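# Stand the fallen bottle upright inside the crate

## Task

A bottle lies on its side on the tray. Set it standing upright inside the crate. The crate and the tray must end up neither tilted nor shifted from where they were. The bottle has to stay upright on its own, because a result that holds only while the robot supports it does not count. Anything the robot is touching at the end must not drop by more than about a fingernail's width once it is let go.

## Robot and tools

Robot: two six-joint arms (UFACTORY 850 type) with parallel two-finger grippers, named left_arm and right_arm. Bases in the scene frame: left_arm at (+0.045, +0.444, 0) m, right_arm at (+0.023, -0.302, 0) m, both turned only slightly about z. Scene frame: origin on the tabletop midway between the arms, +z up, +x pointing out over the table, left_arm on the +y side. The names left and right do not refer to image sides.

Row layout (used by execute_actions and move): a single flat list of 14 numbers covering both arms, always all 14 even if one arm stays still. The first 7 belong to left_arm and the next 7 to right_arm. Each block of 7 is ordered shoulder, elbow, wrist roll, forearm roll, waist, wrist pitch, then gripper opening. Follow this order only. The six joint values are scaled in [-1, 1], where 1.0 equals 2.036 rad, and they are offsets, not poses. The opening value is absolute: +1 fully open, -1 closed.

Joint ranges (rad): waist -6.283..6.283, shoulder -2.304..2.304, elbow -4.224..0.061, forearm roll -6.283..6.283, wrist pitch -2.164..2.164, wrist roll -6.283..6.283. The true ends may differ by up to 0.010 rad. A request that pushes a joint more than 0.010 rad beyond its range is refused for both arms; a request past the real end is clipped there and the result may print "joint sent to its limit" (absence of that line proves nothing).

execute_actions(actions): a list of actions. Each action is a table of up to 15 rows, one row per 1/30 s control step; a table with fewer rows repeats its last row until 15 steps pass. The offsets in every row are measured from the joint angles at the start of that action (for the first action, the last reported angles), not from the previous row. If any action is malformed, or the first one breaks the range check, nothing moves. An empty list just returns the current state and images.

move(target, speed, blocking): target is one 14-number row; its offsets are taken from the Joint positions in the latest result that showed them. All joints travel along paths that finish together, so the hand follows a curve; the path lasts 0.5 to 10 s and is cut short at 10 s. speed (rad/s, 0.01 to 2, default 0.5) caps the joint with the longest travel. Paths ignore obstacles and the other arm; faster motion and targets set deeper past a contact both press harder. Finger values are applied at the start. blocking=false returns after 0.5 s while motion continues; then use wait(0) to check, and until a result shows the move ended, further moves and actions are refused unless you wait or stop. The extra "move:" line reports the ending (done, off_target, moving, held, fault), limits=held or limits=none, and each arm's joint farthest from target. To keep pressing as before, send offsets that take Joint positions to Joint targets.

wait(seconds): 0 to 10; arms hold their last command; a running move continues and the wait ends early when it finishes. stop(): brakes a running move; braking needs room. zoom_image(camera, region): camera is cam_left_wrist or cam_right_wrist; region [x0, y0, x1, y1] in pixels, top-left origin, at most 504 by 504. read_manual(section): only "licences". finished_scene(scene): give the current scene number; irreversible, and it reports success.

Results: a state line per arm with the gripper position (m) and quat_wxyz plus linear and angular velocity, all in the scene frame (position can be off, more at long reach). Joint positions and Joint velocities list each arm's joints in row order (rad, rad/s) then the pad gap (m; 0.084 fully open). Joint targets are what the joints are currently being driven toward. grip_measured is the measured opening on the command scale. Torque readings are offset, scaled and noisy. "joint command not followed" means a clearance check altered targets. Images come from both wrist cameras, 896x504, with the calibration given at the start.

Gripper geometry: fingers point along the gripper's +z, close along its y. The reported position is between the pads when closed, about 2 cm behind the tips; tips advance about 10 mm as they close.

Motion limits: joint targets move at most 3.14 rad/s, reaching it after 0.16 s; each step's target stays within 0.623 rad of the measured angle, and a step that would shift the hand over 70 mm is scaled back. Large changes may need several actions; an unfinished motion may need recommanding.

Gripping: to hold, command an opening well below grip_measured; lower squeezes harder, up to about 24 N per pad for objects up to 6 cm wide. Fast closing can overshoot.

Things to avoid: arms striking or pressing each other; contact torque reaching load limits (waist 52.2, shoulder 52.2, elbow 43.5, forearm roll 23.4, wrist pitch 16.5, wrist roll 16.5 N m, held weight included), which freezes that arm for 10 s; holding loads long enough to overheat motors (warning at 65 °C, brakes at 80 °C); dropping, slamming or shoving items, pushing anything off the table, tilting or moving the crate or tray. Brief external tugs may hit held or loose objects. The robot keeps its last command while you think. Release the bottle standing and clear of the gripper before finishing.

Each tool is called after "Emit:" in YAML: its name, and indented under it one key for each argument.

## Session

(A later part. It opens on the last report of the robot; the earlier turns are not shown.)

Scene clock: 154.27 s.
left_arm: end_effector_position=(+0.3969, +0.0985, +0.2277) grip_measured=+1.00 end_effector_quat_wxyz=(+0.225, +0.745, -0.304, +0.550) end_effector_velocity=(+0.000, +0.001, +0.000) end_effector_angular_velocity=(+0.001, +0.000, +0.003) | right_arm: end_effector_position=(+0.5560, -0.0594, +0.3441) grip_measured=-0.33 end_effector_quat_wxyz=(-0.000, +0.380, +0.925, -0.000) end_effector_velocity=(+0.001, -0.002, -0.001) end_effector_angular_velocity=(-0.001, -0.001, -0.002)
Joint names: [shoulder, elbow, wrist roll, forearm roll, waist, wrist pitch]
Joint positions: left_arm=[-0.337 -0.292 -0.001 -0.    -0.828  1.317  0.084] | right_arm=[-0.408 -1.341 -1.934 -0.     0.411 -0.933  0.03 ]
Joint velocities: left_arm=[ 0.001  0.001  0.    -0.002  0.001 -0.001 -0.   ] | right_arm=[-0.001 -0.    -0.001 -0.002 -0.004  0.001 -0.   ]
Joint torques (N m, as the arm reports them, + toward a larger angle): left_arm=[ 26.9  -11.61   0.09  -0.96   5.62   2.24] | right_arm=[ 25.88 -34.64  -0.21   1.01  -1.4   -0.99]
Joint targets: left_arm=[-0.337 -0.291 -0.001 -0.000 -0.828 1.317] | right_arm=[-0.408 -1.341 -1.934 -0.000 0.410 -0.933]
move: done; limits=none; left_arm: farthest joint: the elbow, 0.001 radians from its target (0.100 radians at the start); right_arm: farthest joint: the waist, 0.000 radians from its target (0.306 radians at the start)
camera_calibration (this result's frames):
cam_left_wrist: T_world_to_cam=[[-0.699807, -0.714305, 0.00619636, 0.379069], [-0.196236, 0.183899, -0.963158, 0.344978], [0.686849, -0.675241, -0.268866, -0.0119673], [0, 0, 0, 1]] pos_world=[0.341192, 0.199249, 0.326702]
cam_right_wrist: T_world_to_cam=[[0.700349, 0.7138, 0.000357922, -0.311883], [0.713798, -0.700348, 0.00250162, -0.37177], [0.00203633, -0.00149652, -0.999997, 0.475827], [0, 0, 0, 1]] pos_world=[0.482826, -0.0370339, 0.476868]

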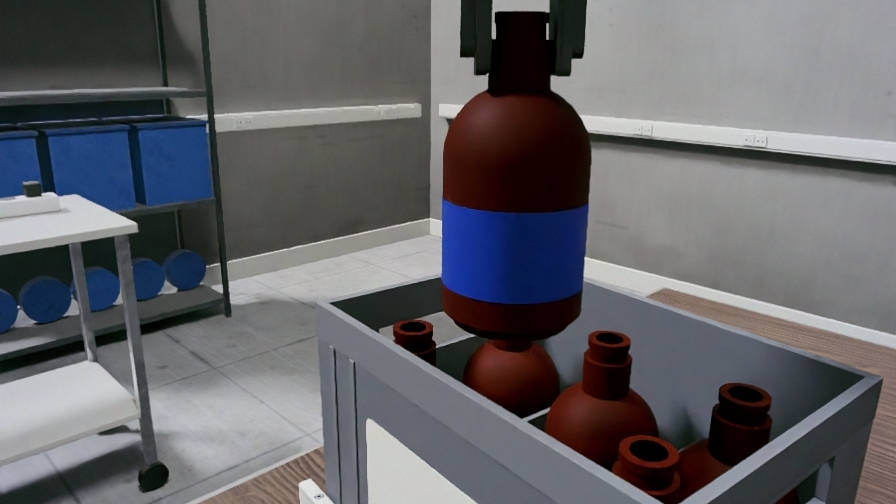

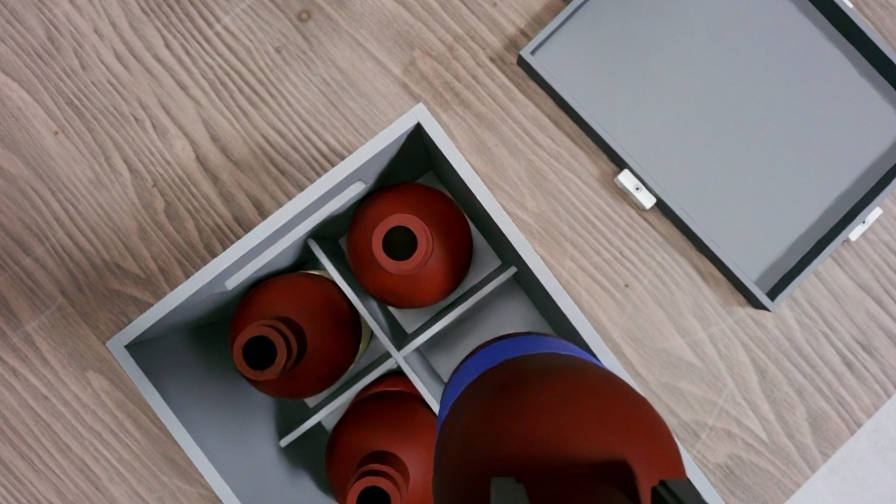

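Emit:
move:
  target: [0, 0, 0, 0, 0, 0, 1, -0.04183, 0.04603, 0, 0, 0, 0.08785, -0.85]
  speed: 0.32

Scene clock: 170.87 s.
left_arm: end_effector_position=(+0.3969, +0.0985, +0.2277) grip_measured=+1.00 end_effector_quat_wxyz=(+0.225, +0.745, -0.304, +0.550) end_effector_velocity=(-0.001, +0.000, -0.001) end_effector_angular_velocity=(+0.001, +0.001, -0.001) | right_arm: end_effector_position=(+0.5555, -0.0596, +0.2554) grip_measured=-0.33 end_effector_quat_wxyz=(+0.000, +0.380, +0.925, +0.000) end_effector_velocity=(-0.000, -0.000, -0.002) end_effector_angular_velocity=(-0.001, +0.002, +0.000)
Joint names: [shoulder, elbow, wrist roll, forearm roll, waist, wrist pitch]
Joint positions: left_arm=[-0.337 -0.292 -0.001 -0.    -0.828  1.317  0.084] | right_arm=[-0.493 -1.247 -1.934 -0.     0.411 -0.754  0.03 ]
Joint velocities: left_arm=[-0.     0.001 -0.     0.001  0.     0.     0.   ] | right_arm=[-0.004  0.001  0.    -0.001  0.     0.001 -0.   ]
Joint torques (N m, as the arm reports them, + toward a larger angle): left_arm=[ 26.74 -11.77   0.12  -1.17   4.92   2.23] | right_arm=[ 28.14 -33.06  -0.32   1.36  -5.16  -0.84]
Joint targets: left_arm=[-0.337 -0.292 -0.001 -0.000 -0.828 1.317] | right_arm=[-0.493 -1.247 -1.934 -0.000 0.411 -0.754]
move: done; limits=none; left_arm: farthest joint: the waist, 0.000 radians from its target (0.000 radians at the start); right_arm: farthest joint: the waist, 0.000 radians from its target (0.001 radians at the start)
camera_calibration (this result's frames):
cam_left_wrist: T_world_to_cam=[[-0.699807, -0.714305, 0.00619626, 0.379069], [-0.196236, 0.183899, -0.963158, 0.344978], [0.686849, -0.675241, -0.268866, -0.0119672], [0, 0, 0, 1]] pos_world=[0.341192, 0.199249, 0.326702]
cam_right_wrist: T_world_to_cam=[[0.700347, 0.713802, 0.000910363, -0.311474], [0.713798, -0.700347, 0.00270082, -0.371399], [0.00256542, -0.00124169, -0.999996, 0.386797], [0, 0, 0, 1]] pos_world=[0.482251, -0.037297, 0.388082]

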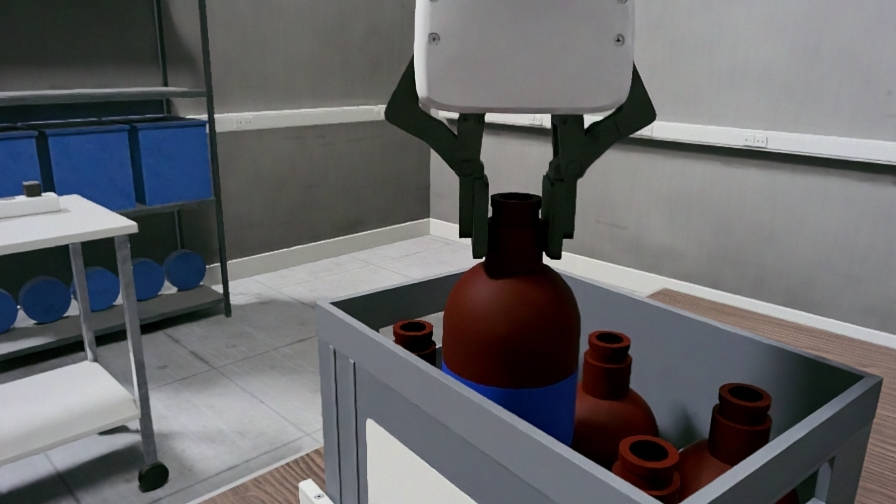

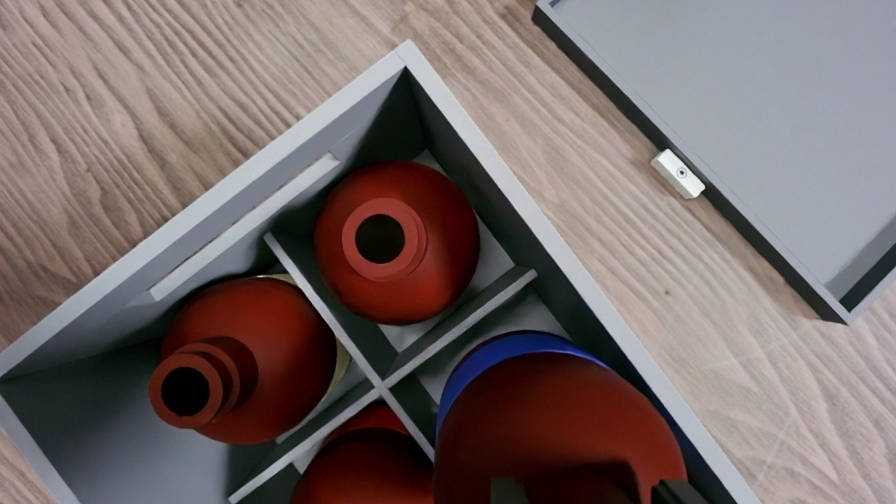

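Emit:
execute_actions:
  actions: []

Scene clock: 179.17 s.
left_arm: end_effector_position=(+0.3969, +0.0985, +0.2277) grip_measured=+1.00 end_effector_quat_wxyz=(+0.225, +0.745, -0.304, +0.550) end_effector_velocity=(-0.000, -0.000, -0.000) end_effector_angular_velocity=(+0.001, +0.000, -0.001) | right_arm: end_effector_position=(+0.5554, -0.0597, +0.2550) grip_measured=-0.33 end_effector_quat_wxyz=(-0.000, +0.380, +0.925, -0.000) end_effector_velocity=(-0.001, +0.000, -0.000) end_effector_angular_velocity=(-0.001, +0.002, +0.002)
Joint names: [shoulder, elbow, wrist roll, forearm roll, waist, wrist pitch]
Joint positions: left_arm=[-0.337 -0.292 -0.001 -0.    -0.828  1.317  0.084] | right_arm=[-0.493 -1.247 -1.934 -0.     0.411 -0.754  0.03 ]
Joint velocities: left_arm=[ 0.     0.     0.     0.001  0.    -0.001  0.   ] | right_arm=[ 0.     0.001 -0.    -0.001  0.001 -0.002 -0.   ]
Joint torques (N m, as the arm reports them, + toward a larger angle): left_arm=[ 26.52 -11.66   0.11  -0.99   4.92   2.24] | right_arm=[ 31.02 -32.45  -0.28   2.27  -3.22  -0.6 ]
Joint targets: left_arm=[-0.337 -0.292 -0.001 -0.000 -0.828 1.317] | right_arm=[-0.493 -1.247 -1.934 -0.000 0.411 -0.754]
camera_calibration (this result's frames):
cam_left_wrist: T_world_to_cam=[[-0.699807, -0.714305, 0.00619649, 0.379069], [-0.196236, 0.183898, -0.963158, 0.344978], [0.686848, -0.675241, -0.268866, -0.0119673], [0, 0, 0, 1]] pos_world=[0.341192, 0.199249, 0.326702]
cam_right_wrist: T_world_to_cam=[[0.700341, 0.713808, 0.000341245, -0.311164], [0.713805, -0.70034, 0.00248714, -0.371284], [0.00201433, -0.00149827, -0.999997, 0.386743], [0, 0, 0, 1]] pos_world=[0.482167, -0.0373343, 0.387771]

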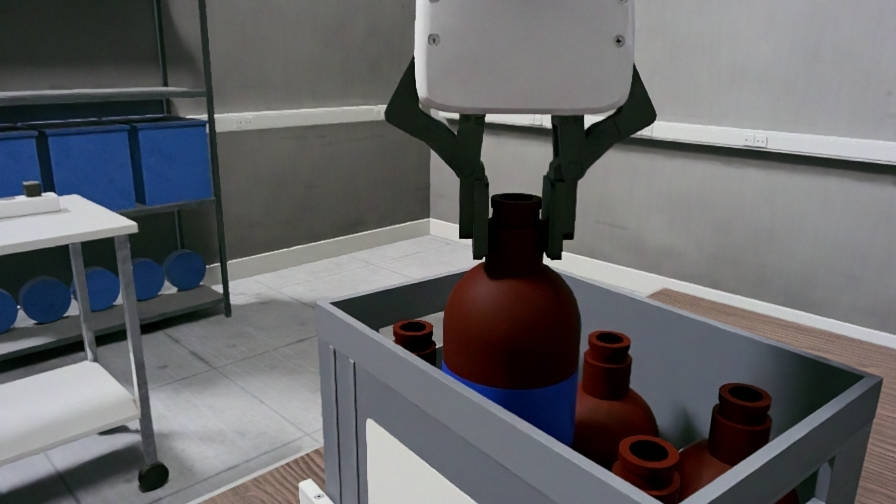

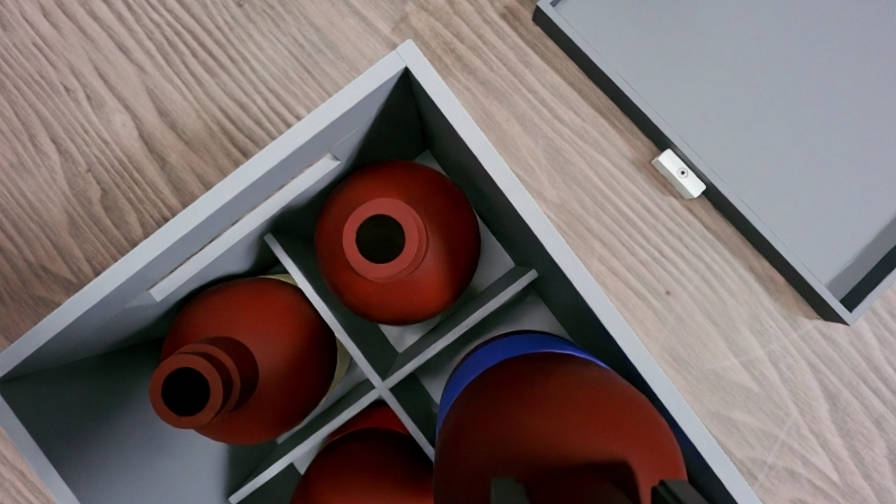

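Emit:
move:
  target: [0,0,0,0,0,0,1, -0.0621, 0.0230, 0,0,0, 0.0851, -0.85]
  speed: 0.25

Scene clock: 185.30 s.
left_arm: end_effector_position=(+0.3969, +0.0985, +0.2277) grip_measured=+1.00 end_effector_quat_wxyz=(+0.225, +0.745, -0.304, +0.550) end_effector_velocity=(-0.000, +0.000, -0.000) end_effector_angular_velocity=(+0.000, -0.000, +0.001) | right_arm: end_effector_position=(+0.5556, -0.0596, +0.1634) grip_measured=-0.33 end_effector_quat_wxyz=(+0.000, +0.380, +0.925, +0.000) end_effector_velocity=(-0.001, +0.001, -0.002) end_effector_angular_velocity=(-0.001, +0.003, +0.000)
Joint names: [shoulder, elbow, wrist roll, forearm roll, waist, wrist pitch]
Joint positions: left_arm=[-0.337 -0.292 -0.001 -0.    -0.828  1.317  0.084] | right_arm=[-0.619 -1.2   -1.934 -0.     0.411 -0.581  0.03 ]
Joint velocities: left_arm=[ 0.     0.001  0.    -0.001 -0.     0.    -0.   ] | right_arm=[-0.002  0.001 -0.     0.001  0.002  0.    -0.   ]
Joint torques (N m, as the arm reports them, + toward a larger angle): left_arm=[ 26.27 -11.67   0.09  -1.15   5.1    2.23] | right_arm=[ 28.81 -31.61  -0.01   2.45  -7.28  -0.46]
Joint targets: left_arm=[-0.337 -0.292 -0.001 -0.000 -0.828 1.317] | right_arm=[-0.620 -1.200 -1.934 -0.000 0.411 -0.581]
move: done; limits=none; left_arm: farthest joint: the waist, 0.000 radians from its target (0.000 radians at the start); right_arm: farthest joint: the waist, 0.000 radians from its target (0.000 radians at the start)
camera_calibration (this result's frames):
cam_left_wrist: T_world_to_cam=[[-0.699808, -0.714305, 0.00619652, 0.379069], [-0.196236, 0.183898, -0.963158, 0.344978], [0.686848, -0.675241, -0.268866, -0.0119673], [0, 0, 0, 1]] pos_world=[0.341192, 0.199249, 0.326702]
cam_right_wrist: T_world_to_cam=[[0.700339, 0.71381, 0.000966923, -0.311433], [0.713806, -0.700338, 0.00271227, -0.371165], [0.00261322, -0.00120931, -0.999996, 0.294787], [0, 0, 0, 1]] pos_world=[0.482278, -0.0372809, 0.296093]

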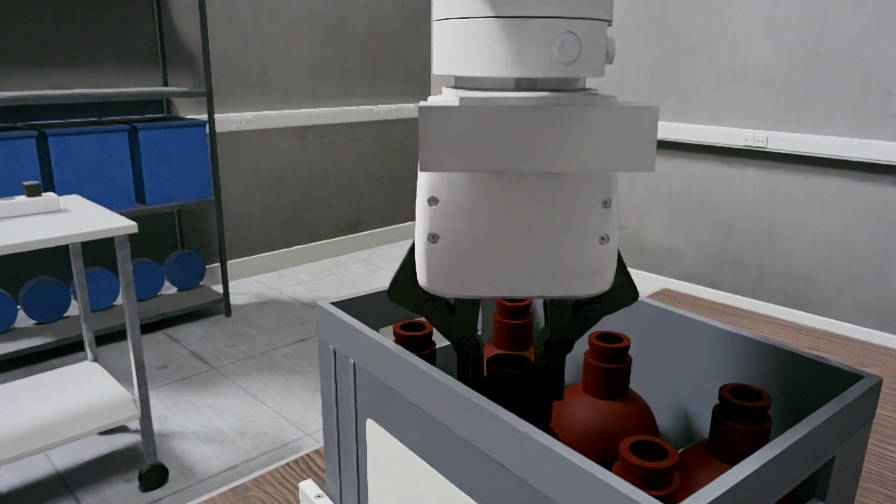

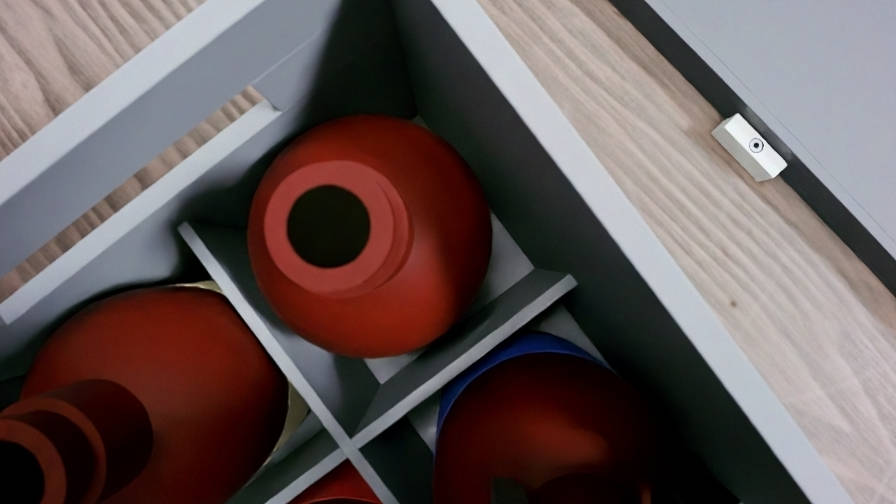

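Emit:
zoom_image:
  camera: "cam_left_wrist"
  region: [370, 270, 700, 490]

Emit:
execute_actions:
  actions: []

Region (370, 270, 700, 490) of cam_left_wrist's 896x504 image, scaled by 1.527, with more detail than that image has.

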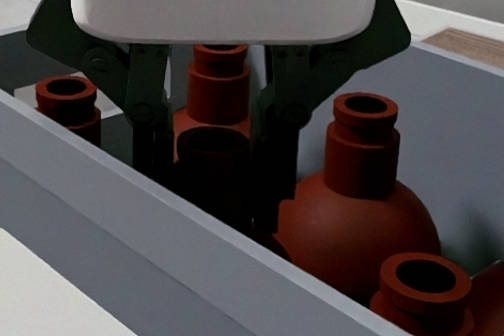

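Scene clock: 190.37 s.
left_arm: end_effector_position=(+0.3969, +0.0985, +0.2277) grip_measured=+1.00 end_effector_quat_wxyz=(+0.225, +0.745, -0.304, +0.550) end_effector_velocity=(+0.000, -0.000, +0.000) end_effector_angular_velocity=(-0.001, -0.001, -0.001) | right_arm: end_effector_position=(+0.5554, -0.0597, +0.1630) grip_measured=-0.33 end_effector_quat_wxyz=(-0.000, +0.380, +0.925, -0.000) end_effector_velocity=(-0.001, -0.000, +0.000) end_effector_angular_velocity=(-0.001, +0.002, +0.001)
Joint names: [shoulder, elbow, wrist roll, forearm roll, waist, wrist pitch]
Joint positions: left_arm=[-0.337 -0.292 -0.001 -0.    -0.828  1.317  0.084] | right_arm=[-0.62  -1.2   -1.934 -0.     0.411 -0.581  0.03 ]
Joint velocities: left_arm=[ 0.    -0.    -0.     0.001  0.     0.001 -0.   ] | right_arm=[ 0.     0.    -0.    -0.001 -0.    -0.002  0.   ]
Joint torques (N m, as the arm reports them, + toward a larger angle): left_arm=[ 26.44 -12.05   0.1   -1.13   5.55   2.23] | right_arm=[ 28.77 -31.32  -0.37   0.97  -4.7   -0.56]
Joint targets: left_arm=[-0.337 -0.292 -0.001 -0.000 -0.828 1.317] | right_arm=[-0.620 -1.200 -1.934 -0.000 0.411 -0.581]
camera_calibration (this result's frames):
cam_left_wrist: T_world_to_cam=[[-0.699808, -0.714305, 0.00619642, 0.379069], [-0.196236, 0.183899, -0.963158, 0.344978], [0.686848, -0.675241, -0.268866, -0.0119673], [0, 0, 0, 1]] pos_world=[0.341192, 0.199249, 0.326702]
cam_right_wrist: T_world_to_cam=[[0.700335, 0.713815, 0.000344715, -0.311116], [0.713812, -0.700333, 0.00247872, -0.37105], [0.00201076, -0.00148987, -0.999997, 0.294735], [0, 0, 0, 1]] pos_world=[0.482153, -0.0373403, 0.295761]

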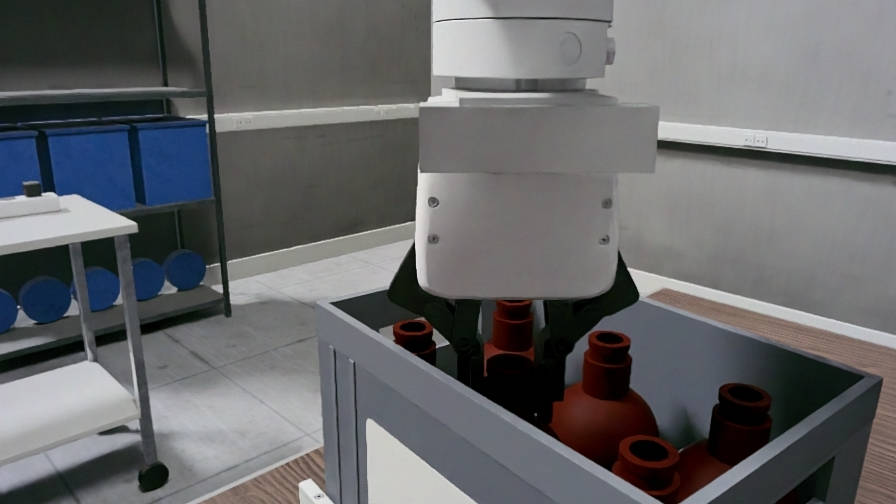

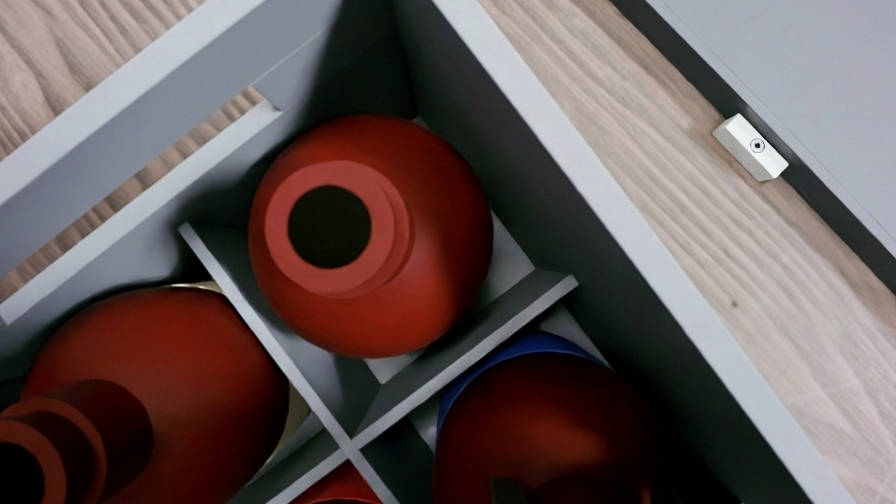

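Emit:
execute_actions:
  actions:
    - [[0,0,0,0,0,0,1,-0.0002,0.00003,0,0,0,0.00023,-0.85],[0,0,0,0,0,0,1,-0.0005,0.00008,0,0,0,0.00058,-0.85],[0,0,0,0,0,0,1,-0.0009,0.00014,0,0,0,0.00105,-0.85],[0,0,0,0,0,0,1,-0.0014,0.00022,0,0,0,0.00163,-0.85],[0,0,0,0,0,0,1,-0.0019,0.0003,0,0,0,0.0022,-0.85],[0,0,0,0,0,0,1,-0.0024,0.00038,0,0,0,0.0028,-0.85],[0,0,0,0,0,0,1,-0.0029,0.00046,0,0,0,0.0034,-0.85],[0,0,0,0,0,0,1,-0.0033,0.00052,0,0,0,0.00385,-0.85],[0,0,0,0,0,0,1,-0.0037,0.00058,0,0,0,0.0043,-0.85],[0,0,0,0,0,0,1,-0.004,0.00063,0,0,0,0.00465,-0.85],[0,0,0,0,0,0,1,-0.0042,0.00066,0,0,0,0.0049,-0.85]]

Emit:
execute_actions:
  actions: []

Emit:
zoom_image:
  camera: "cam_left_wrist"
  region: [370, 270, 700, 490]

Scene clock: 196.33 s.
left_arm: end_effector_position=(+0.3969, +0.0985, +0.2277) grip_measured=+1.00 end_effector_quat_wxyz=(+0.225, +0.745, -0.304, +0.550) end_effector_velocity=(-0.000, +0.000, -0.000) end_effector_angular_velocity=(+0.001, +0.000, -0.001) | right_arm: end_effector_position=(+0.5553, -0.0597, +0.1576) grip_measured=-0.33 end_effector_quat_wxyz=(-0.000, +0.380, +0.925, -0.000) end_effector_velocity=(+0.001, +0.000, -0.000) end_effector_angular_velocity=(+0.001, -0.002, -0.001)
Joint names: [shoulder, elbow, wrist roll, forearm roll, waist, wrist pitch]
Joint positions: left_arm=[-0.337 -0.292 -0.001 -0.    -0.828  1.317  0.084] | right_arm=[-0.628 -1.199 -1.934 -0.     0.411 -0.571  0.03 ]
Joint velocities: left_arm=[ 0.     0.     0.     0.001  0.    -0.     0.   ] | right_arm=[-0.     0.     0.     0.    -0.     0.003 -0.   ]
Joint torques (N m, as the arm reports them, + toward a larger angle): left_arm=[ 26.93 -11.72   0.12  -0.89   4.74   2.22] | right_arm=[ 26.38 -31.64  -0.36   1.73  -4.56  -0.42]
Joint targets: left_arm=[-0.337 -0.292 -0.001 -0.000 -0.828 1.317] | right_arm=[-0.628 -1.199 -1.934 -0.000 0.411 -0.571]
camera_calibration (this result's frames):
cam_left_wrist: T_world_to_cam=[[-0.699808, -0.714305, 0.00619649, 0.379069], [-0.196236, 0.183898, -0.963158, 0.344978], [0.686848, -0.675241, -0.268866, -0.0119673], [0, 0, 0, 1]] pos_world=[0.341192, 0.199249, 0.326702]
cam_right_wrist: T_world_to_cam=[[0.700333, 0.713816, 0.000325905, -0.311078], [0.713813, -0.700332, 0.00247152, -0.371024], [0.00199245, -0.00149825, -0.999997, 0.289267], [0, 0, 0, 1]] pos_world=[0.482124, -0.0373536, 0.290285]

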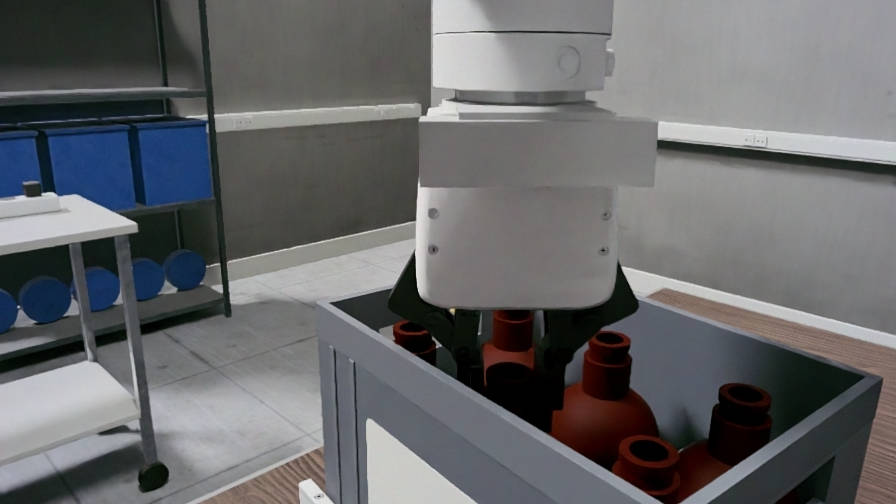

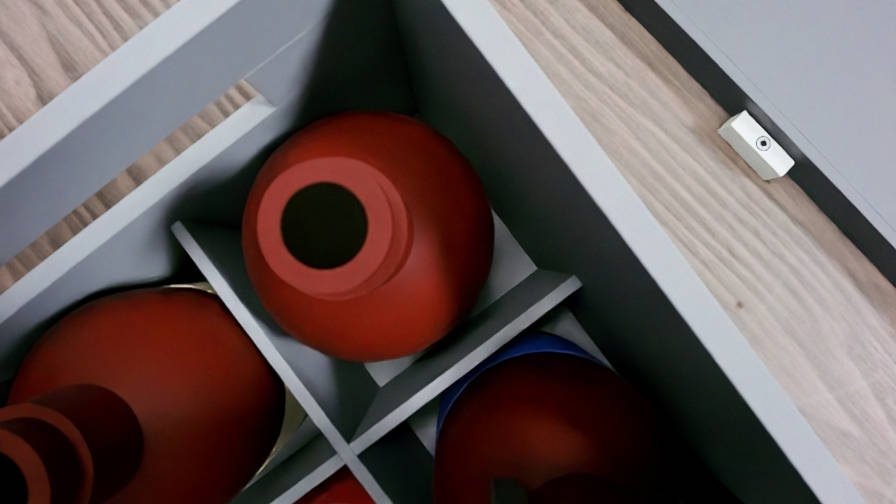

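Scene clock: 196.33 s.
left_arm: end_effector_position=(+0.3969, +0.0985, +0.2277) grip_measured=+1.00 end_effector_quat_wxyz=(+0.225, +0.745, -0.304, +0.550) end_effector_velocity=(-0.000, +0.000, -0.000) end_effector_angular_velocity=(+0.001, +0.000, -0.001) | right_arm: end_effector_position=(+0.5553, -0.0597, +0.1576) grip_measured=-0.33 end_effector_quat_wxyz=(-0.000, +0.380, +0.925, -0.000) end_effector_velocity=(+0.001, +0.000, -0.000) end_effector_angular_velocity=(+0.001, -0.002, -0.001)
Joint names: [shoulder, elbow, wrist roll, forearm roll, waist, wrist pitch]
Joint positions: left_arm=[-0.337 -0.292 -0.001 -0.    -0.828  1.317  0.084] | right_arm=[-0.628 -1.199 -1.934 -0.     0.411 -0.571  0.03 ]
Joint velocities: left_arm=[ 0.     0.     0.     0.001  0.    -0.     0.   ] | right_arm=[-0.     0.     0.     0.    -0.     0.003 -0.   ]
Joint torques (N m, as the arm reports them, + toward a larger angle): left_arm=[ 26.93 -11.72   0.12  -0.89   4.74   2.22] | right_arm=[ 26.38 -31.64  -0.36   1.73  -4.56  -0.42]
Joint targets: left_arm=[-0.337 -0.292 -0.001 -0.000 -0.828 1.317] | right_arm=[-0.628 -1.199 -1.934 -0.000 0.411 -0.571]
camera_calibration (this result's frames):
cam_left_wrist: T_world_to_cam=[[-0.699808, -0.714305, 0.00619649, 0.379069], [-0.196236, 0.183898, -0.963158, 0.344978], [0.686848, -0.675241, -0.268866, -0.0119673], [0, 0, 0, 1]] pos_world=[0.341192, 0.199249, 0.326702]
cam_right_wrist: T_world_to_cam=[[0.700333, 0.713816, 0.000325905, -0.311078], [0.713813, -0.700332, 0.00247152, -0.371024], [0.00199245, -0.00149825, -0.999997, 0.289267], [0, 0, 0, 1]] pos_world=[0.482124, -0.0373536, 0.290285]

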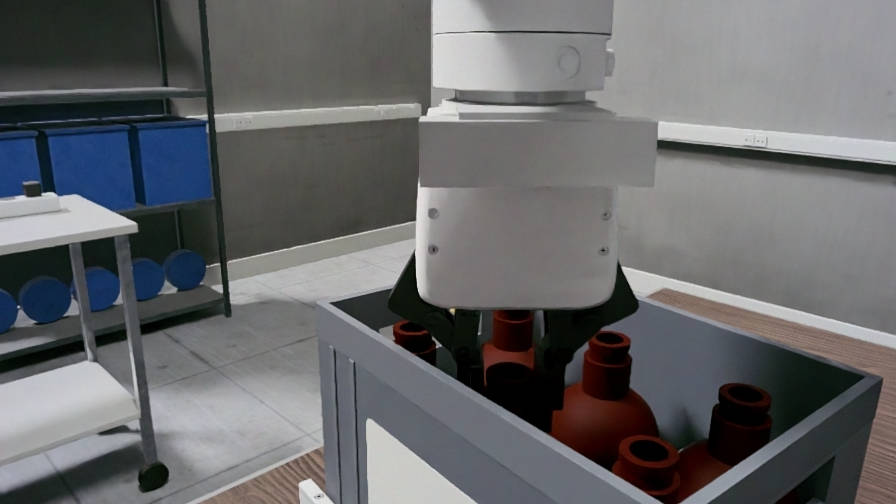

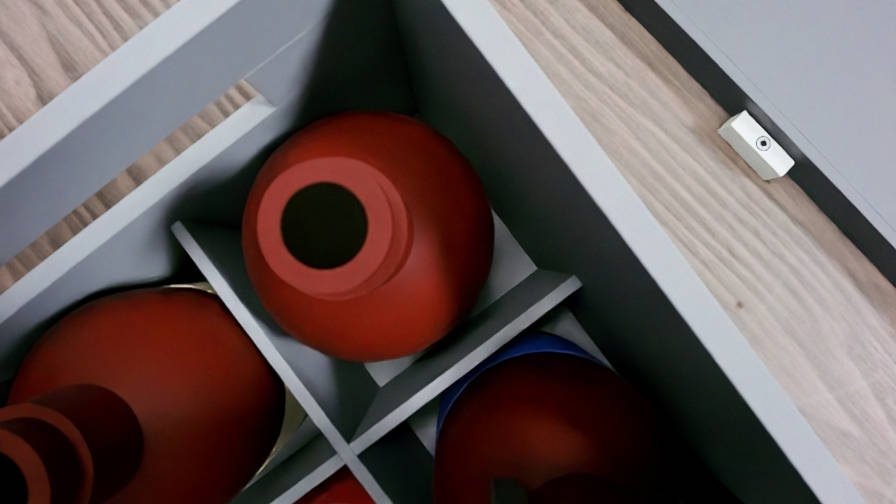

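Region (370, 270, 700, 490) of cam_left_wrist's 896x504 image, scaled by 1.527, with more detail than that image has.

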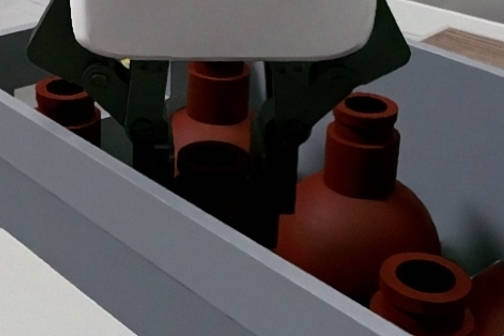

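Emit:
execute_actions:
  actions:
    - [[0,0,0,0,0,0,1,-0.0002,0.00003,0,0,0,0.00023,-0.85],[0,0,0,0,0,0,1,-0.0004,0.00006,0,0,0,0.00047,-0.85],[0,0,0,0,0,0,1,-0.0006,0.0001,0,0,0,0.0007,-0.85],[0,0,0,0,0,0,1,-0.0008,0.00013,0,0,0,0.00093,-0.85],[0,0,0,0,0,0,1,-0.001,0.00016,0,0,0,0.00116,-0.85],[0,0,0,0,0,0,1,-0.00115,0.00018,0,0,0,0.00133,-0.85]]

Emit:
zoom_image:
  camera: "cam_left_wrist"
  region: [370, 270, 700, 490]

Scene clock: 207.17 s.
left_arm: end_effector_position=(+0.3969, +0.0985, +0.2277) grip_measured=+1.00 end_effector_quat_wxyz=(+0.225, +0.745, -0.304, +0.550) end_effector_velocity=(+0.001, +0.000, +0.000) end_effector_angular_velocity=(-0.000, -0.001, +0.002) | right_arm: end_effector_position=(+0.5553, -0.0597, +0.1561) grip_measured=-0.33 end_effector_quat_wxyz=(-0.000, +0.380, +0.925, -0.000) end_effector_velocity=(+0.000, -0.000, -0.001) end_effector_angular_velocity=(-0.000, +0.000, +0.000)
Joint names: [shoulder, elbow, wrist roll, forearm roll, waist, wrist pitch]
Joint positions: left_arm=[-0.337 -0.292 -0.001 -0.    -0.828  1.317  0.084] | right_arm=[-0.63  -1.198 -1.934 -0.     0.411 -0.568  0.03 ]
Joint velocities: left_arm=[-0.    -0.     0.    -0.001  0.     0.001 -0.   ] | right_arm=[-0.001 -0.    -0.    -0.    -0.     0.001  0.   ]
Joint torques (N m, as the arm reports them, + toward a larger angle): left_arm=[ 26.8  -11.66   0.16  -1.     5.44   2.25] | right_arm=[ 28.85 -30.44  -0.64   0.78  -3.9   -0.55]
Joint targets: left_arm=[-0.337 -0.292 -0.001 -0.000 -0.828 1.317] | right_arm=[-0.630 -1.198 -1.934 -0.000 0.411 -0.568]
camera_calibration (this result's frames):
cam_left_wrist: T_world_to_cam=[[-0.699808, -0.714305, 0.00619642, 0.379069], [-0.196237, 0.183899, -0.963158, 0.344978], [0.686848, -0.675241, -0.268866, -0.0119672], [0, 0, 0, 1]] pos_world=[0.341192, 0.199249, 0.326702]
cam_right_wrist: T_world_to_cam=[[0.700333, 0.713816, 0.000357272, -0.31108], [0.713813, -0.700332, 0.00248304, -0.37102], [0.00202264, -0.00148393, -0.999997, 0.287769], [0, 0, 0, 1]] pos_world=[0.482117, -0.0373565, 0.2888]

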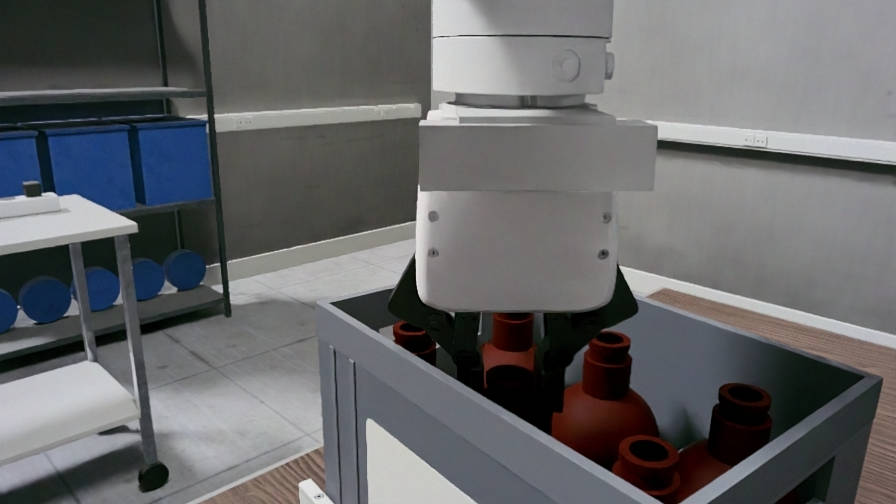

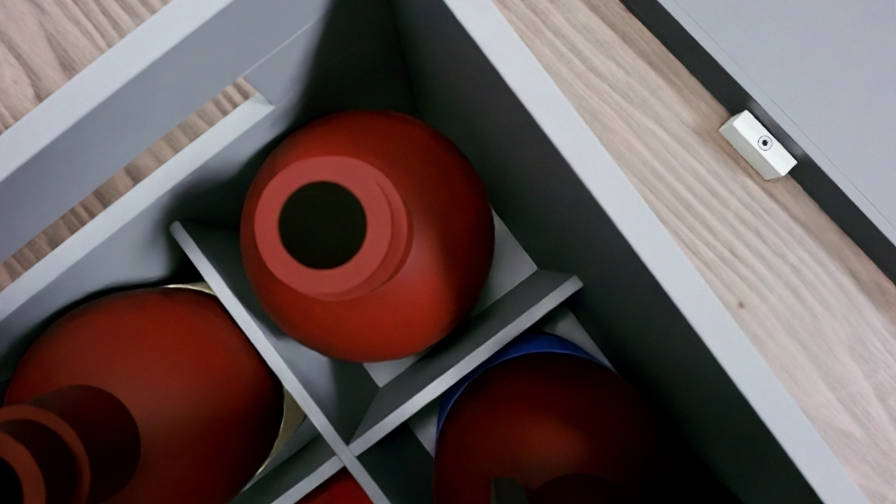

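Region (370, 270, 700, 490) of cam_left_wrist's 896x504 image, scaled by 1.527, with more detail than that image has.

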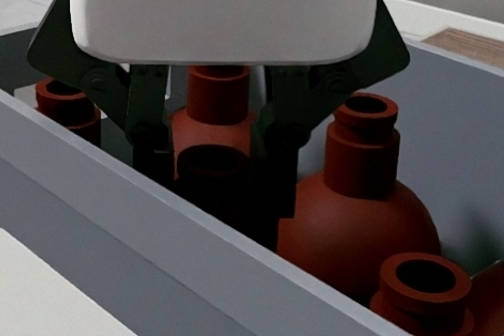

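Emit:
execute_actions:
  actions:
    - [[0,0,0,0,0,0,1,-0.0002,0.00003,0,0,0,0.00023,-0.85],[0,0,0,0,0,0,1,-0.0004,0.00006,0,0,0,0.00047,-0.8],[0,0,0,0,0,0,1,-0.0006,0.0001,0,0,0,0.0007,-0.7],[0,0,0,0,0,0,1,-0.0007,0.00011,0,0,0,0.00082,-0.6],[0,0,0,0,0,0,1,-0.0007,0.00011,0,0,0,0.00082,-0.5],[0,0,0,0,0,0,1,-0.0007,0.00011,0,0,0,0.00082,-0.42],[0,0,0,0,0,0,1,-0.0007,0.00011,0,0,0,0.00082,-0.36],[0,0,0,0,0,0,1,-0.0007,0.00011,0,0,0,0.00082,-0.32],[0,0,0,0,0,0,1,-0.0007,0.00011,0,0,0,0.00082,-0.29],[0,0,0,0,0,0,1,-0.0007,0.00011,0,0,0,0.00082,-0.26],[0,0,0,0,0,0,1,-0.0007,0.00011,0,0,0,0.00082,-0.23],[0,0,0,0,0,0,1,-0.0007,0.00011,0,0,0,0.00082,-0.19],[0,0,0,0,0,0,1,-0.0007,0.00011,0,0,0,0.00082,-0.15],[0,0,0,0,0,0,1,-0.0007,0.00011,0,0,0,0.00082,-0.11],[0,0,0,0,0,0,1,-0.0007,0.00011,0,0,0,0.00082,-0.08]]

Emit:
zoom_image:
  camera: "cam_left_wrist"
  region: [370, 270, 700, 490]

Scene clock: 212.30 s.
left_arm: end_effector_position=(+0.3969, +0.0985, +0.2277) grip_measured=+1.00 end_effector_quat_wxyz=(+0.225, +0.745, -0.304, +0.550) end_effector_velocity=(-0.000, +0.000, +0.000) end_effector_angular_velocity=(-0.000, +0.000, -0.000) | right_arm: end_effector_position=(+0.5554, -0.0597, +0.1551) grip_measured=-0.12 end_effector_quat_wxyz=(+0.000, +0.380, +0.925, +0.000) end_effector_velocity=(-0.001, +0.000, -0.000) end_effector_angular_velocity=(+0.001, +0.001, -0.001)
Joint names: [shoulder, elbow, wrist roll, forearm roll, waist, wrist pitch]
Joint positions: left_arm=[-0.337 -0.292 -0.001 -0.    -0.828  1.317  0.084] | right_arm=[-0.632 -1.198 -1.934 -0.     0.411 -0.566  0.039]
Joint velocities: left_arm=[ 0.001  0.001 -0.     0.001  0.    -0.     0.   ] | right_arm=[ 0.001  0.002 -0.     0.002  0.001  0.001  0.044]
Joint torques (N m, as the arm reports them, + toward a larger angle): left_arm=[ 26.21 -11.58   0.11  -1.07   5.14   2.23] | right_arm=[ 27.3  -28.39  -0.52   1.45  -4.31  -0.79]
Joint targets: left_arm=[-0.337 -0.292 -0.001 -0.000 -0.828 1.317] | right_arm=[-0.632 -1.198 -1.934 -0.000 0.411 -0.566]
camera_calibration (this result's frames):
cam_left_wrist: T_world_to_cam=[[-0.699808, -0.714305, 0.00619641, 0.379069], [-0.196237, 0.183899, -0.963158, 0.344978], [0.686848, -0.675241, -0.268866, -0.0119672], [0, 0, 0, 1]] pos_world=[0.341192, 0.199249, 0.326702]
cam_right_wrist: T_world_to_cam=[[0.700337, 0.713812, 0.000522652, -0.311129], [0.713809, -0.700335, 0.00255521, -0.371052], [0.00218998, -0.00141644, -0.999997, 0.286702], [0, 0, 0, 1]] pos_world=[0.482127, -0.0373673, 0.287812]

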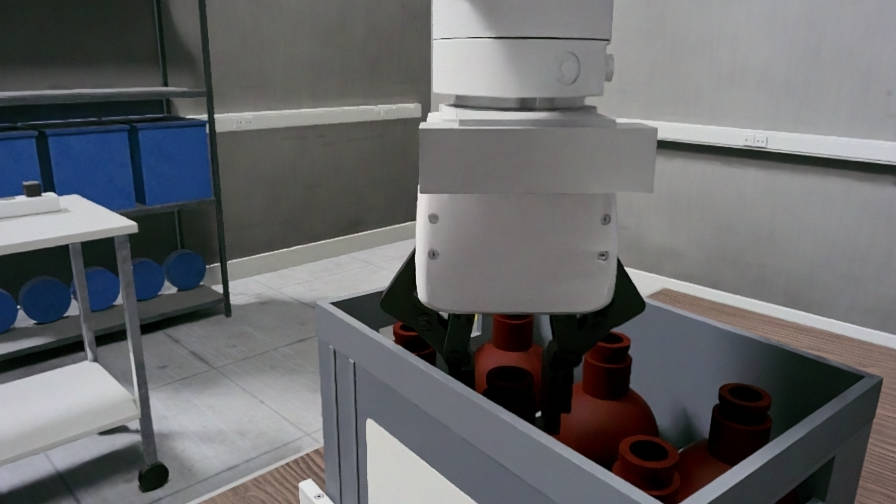

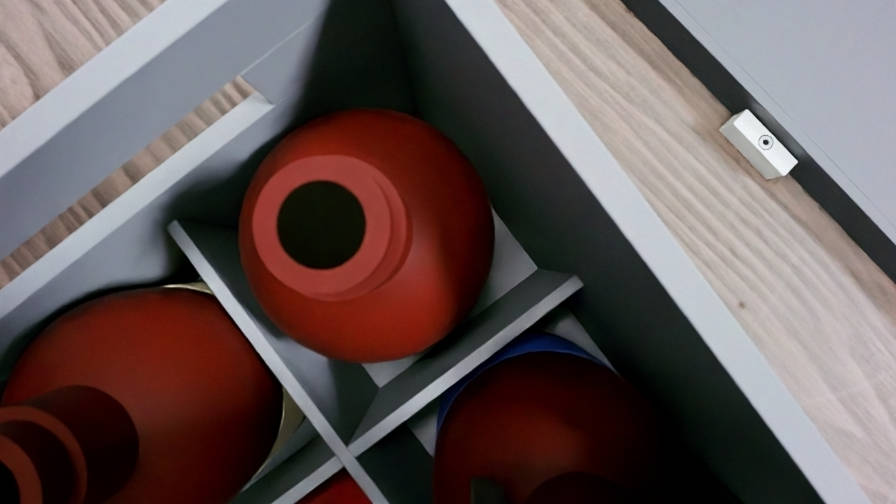

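Region (370, 270, 700, 490) of cam_left_wrist's 896x504 image, scaled by 1.527, with more detail than that image has.

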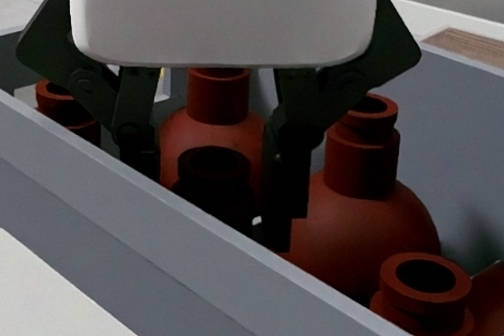

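Emit:
move:
  target: [0,0,0,0,0,0,1, 0.0466, -0.0123, 0,0,0, -0.0589, -0.08]
  speed: 0.35

Scene clock: 217.33 s.
left_arm: end_effector_position=(+0.3969, +0.0985, +0.2277) grip_measured=+1.00 end_effector_quat_wxyz=(+0.225, +0.745, -0.304, +0.550) end_effector_velocity=(+0.000, -0.000, +0.000) end_effector_angular_velocity=(-0.000, -0.001, -0.000) | right_arm: end_effector_position=(+0.5552, -0.0598, +0.2196) grip_measured=-0.09 end_effector_quat_wxyz=(-0.000, +0.380, +0.925, -0.000) end_effector_velocity=(+0.001, +0.001, +0.003) end_effector_angular_velocity=(+0.001, -0.003, +0.001)
Joint names: [shoulder, elbow, wrist roll, forearm roll, waist, wrist pitch]
Joint positions: left_arm=[-0.337 -0.292 -0.001 -0.    -0.828  1.317  0.084] | right_arm=[-0.538 -1.223 -1.934 -0.     0.411 -0.686  0.04 ]
Joint velocities: left_arm=[-0.    -0.001  0.     0.    -0.    -0.     0.   ] | right_arm=[ 0.003 -0.002 -0.    -0.     0.    -0.002 -0.   ]
Joint torques (N m, as the arm reports them, + toward a larger angle): left_arm=[ 26.13 -11.69   0.14  -0.93   5.05   2.22] | right_arm=[ 28.96 -31.15  -0.03   0.11  -6.18  -0.7 ]
Joint targets: left_arm=[-0.337 -0.292 -0.001 -0.000 -0.828 1.317] | right_arm=[-0.537 -1.223 -1.934 -0.000 0.411 -0.686]
move: done; limits=none; left_arm: farthest joint: the waist, 0.000 radians from its target (0.000 radians at the start); right_arm: farthest joint: the waist, 0.000 radians from its target (0.000 radians at the start)
camera_calibration (this result's frames):
cam_left_wrist: T_world_to_cam=[[-0.699807, -0.714305, 0.00619638, 0.379069], [-0.196237, 0.183899, -0.963158, 0.344978], [0.686848, -0.675241, -0.268866, -0.0119672], [0, 0, 0, 1]] pos_world=[0.341192, 0.199249, 0.326702]
cam_right_wrist: T_world_to_cam=[[0.700337, 0.713812, -0.000108525, -0.310842], [0.713811, -0.700335, 0.00232792, -0.371102], [0.00158569, -0.00170779, -0.999997, 0.35151], [0, 0, 0, 1]] pos_world=[0.482034, -0.0374122, 0.352339]

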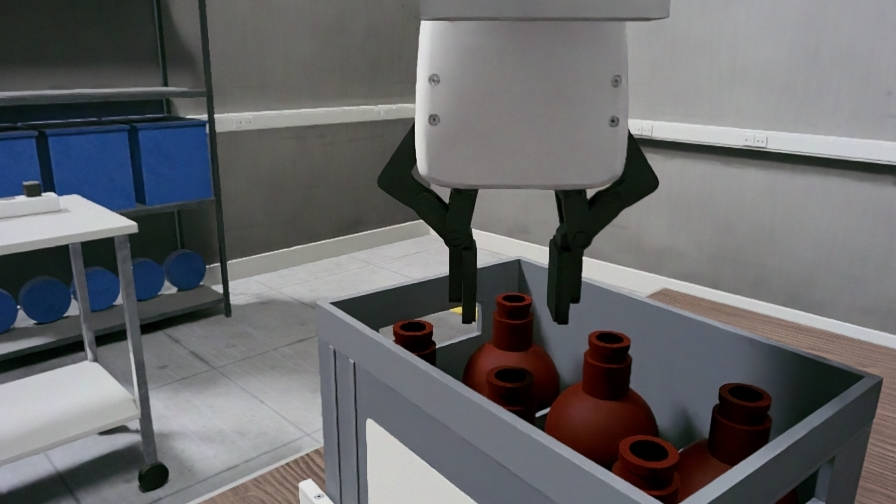

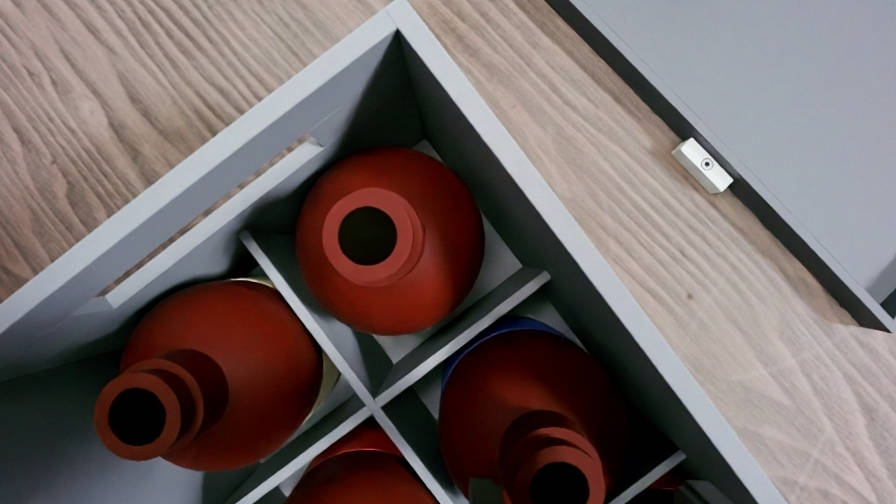

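The bottle is standing upright in the cell, level with its neighbours, and neither gripper is touching anything.

Emit:
finished_scene:
  scene: 2

The scene is finished: the task was done.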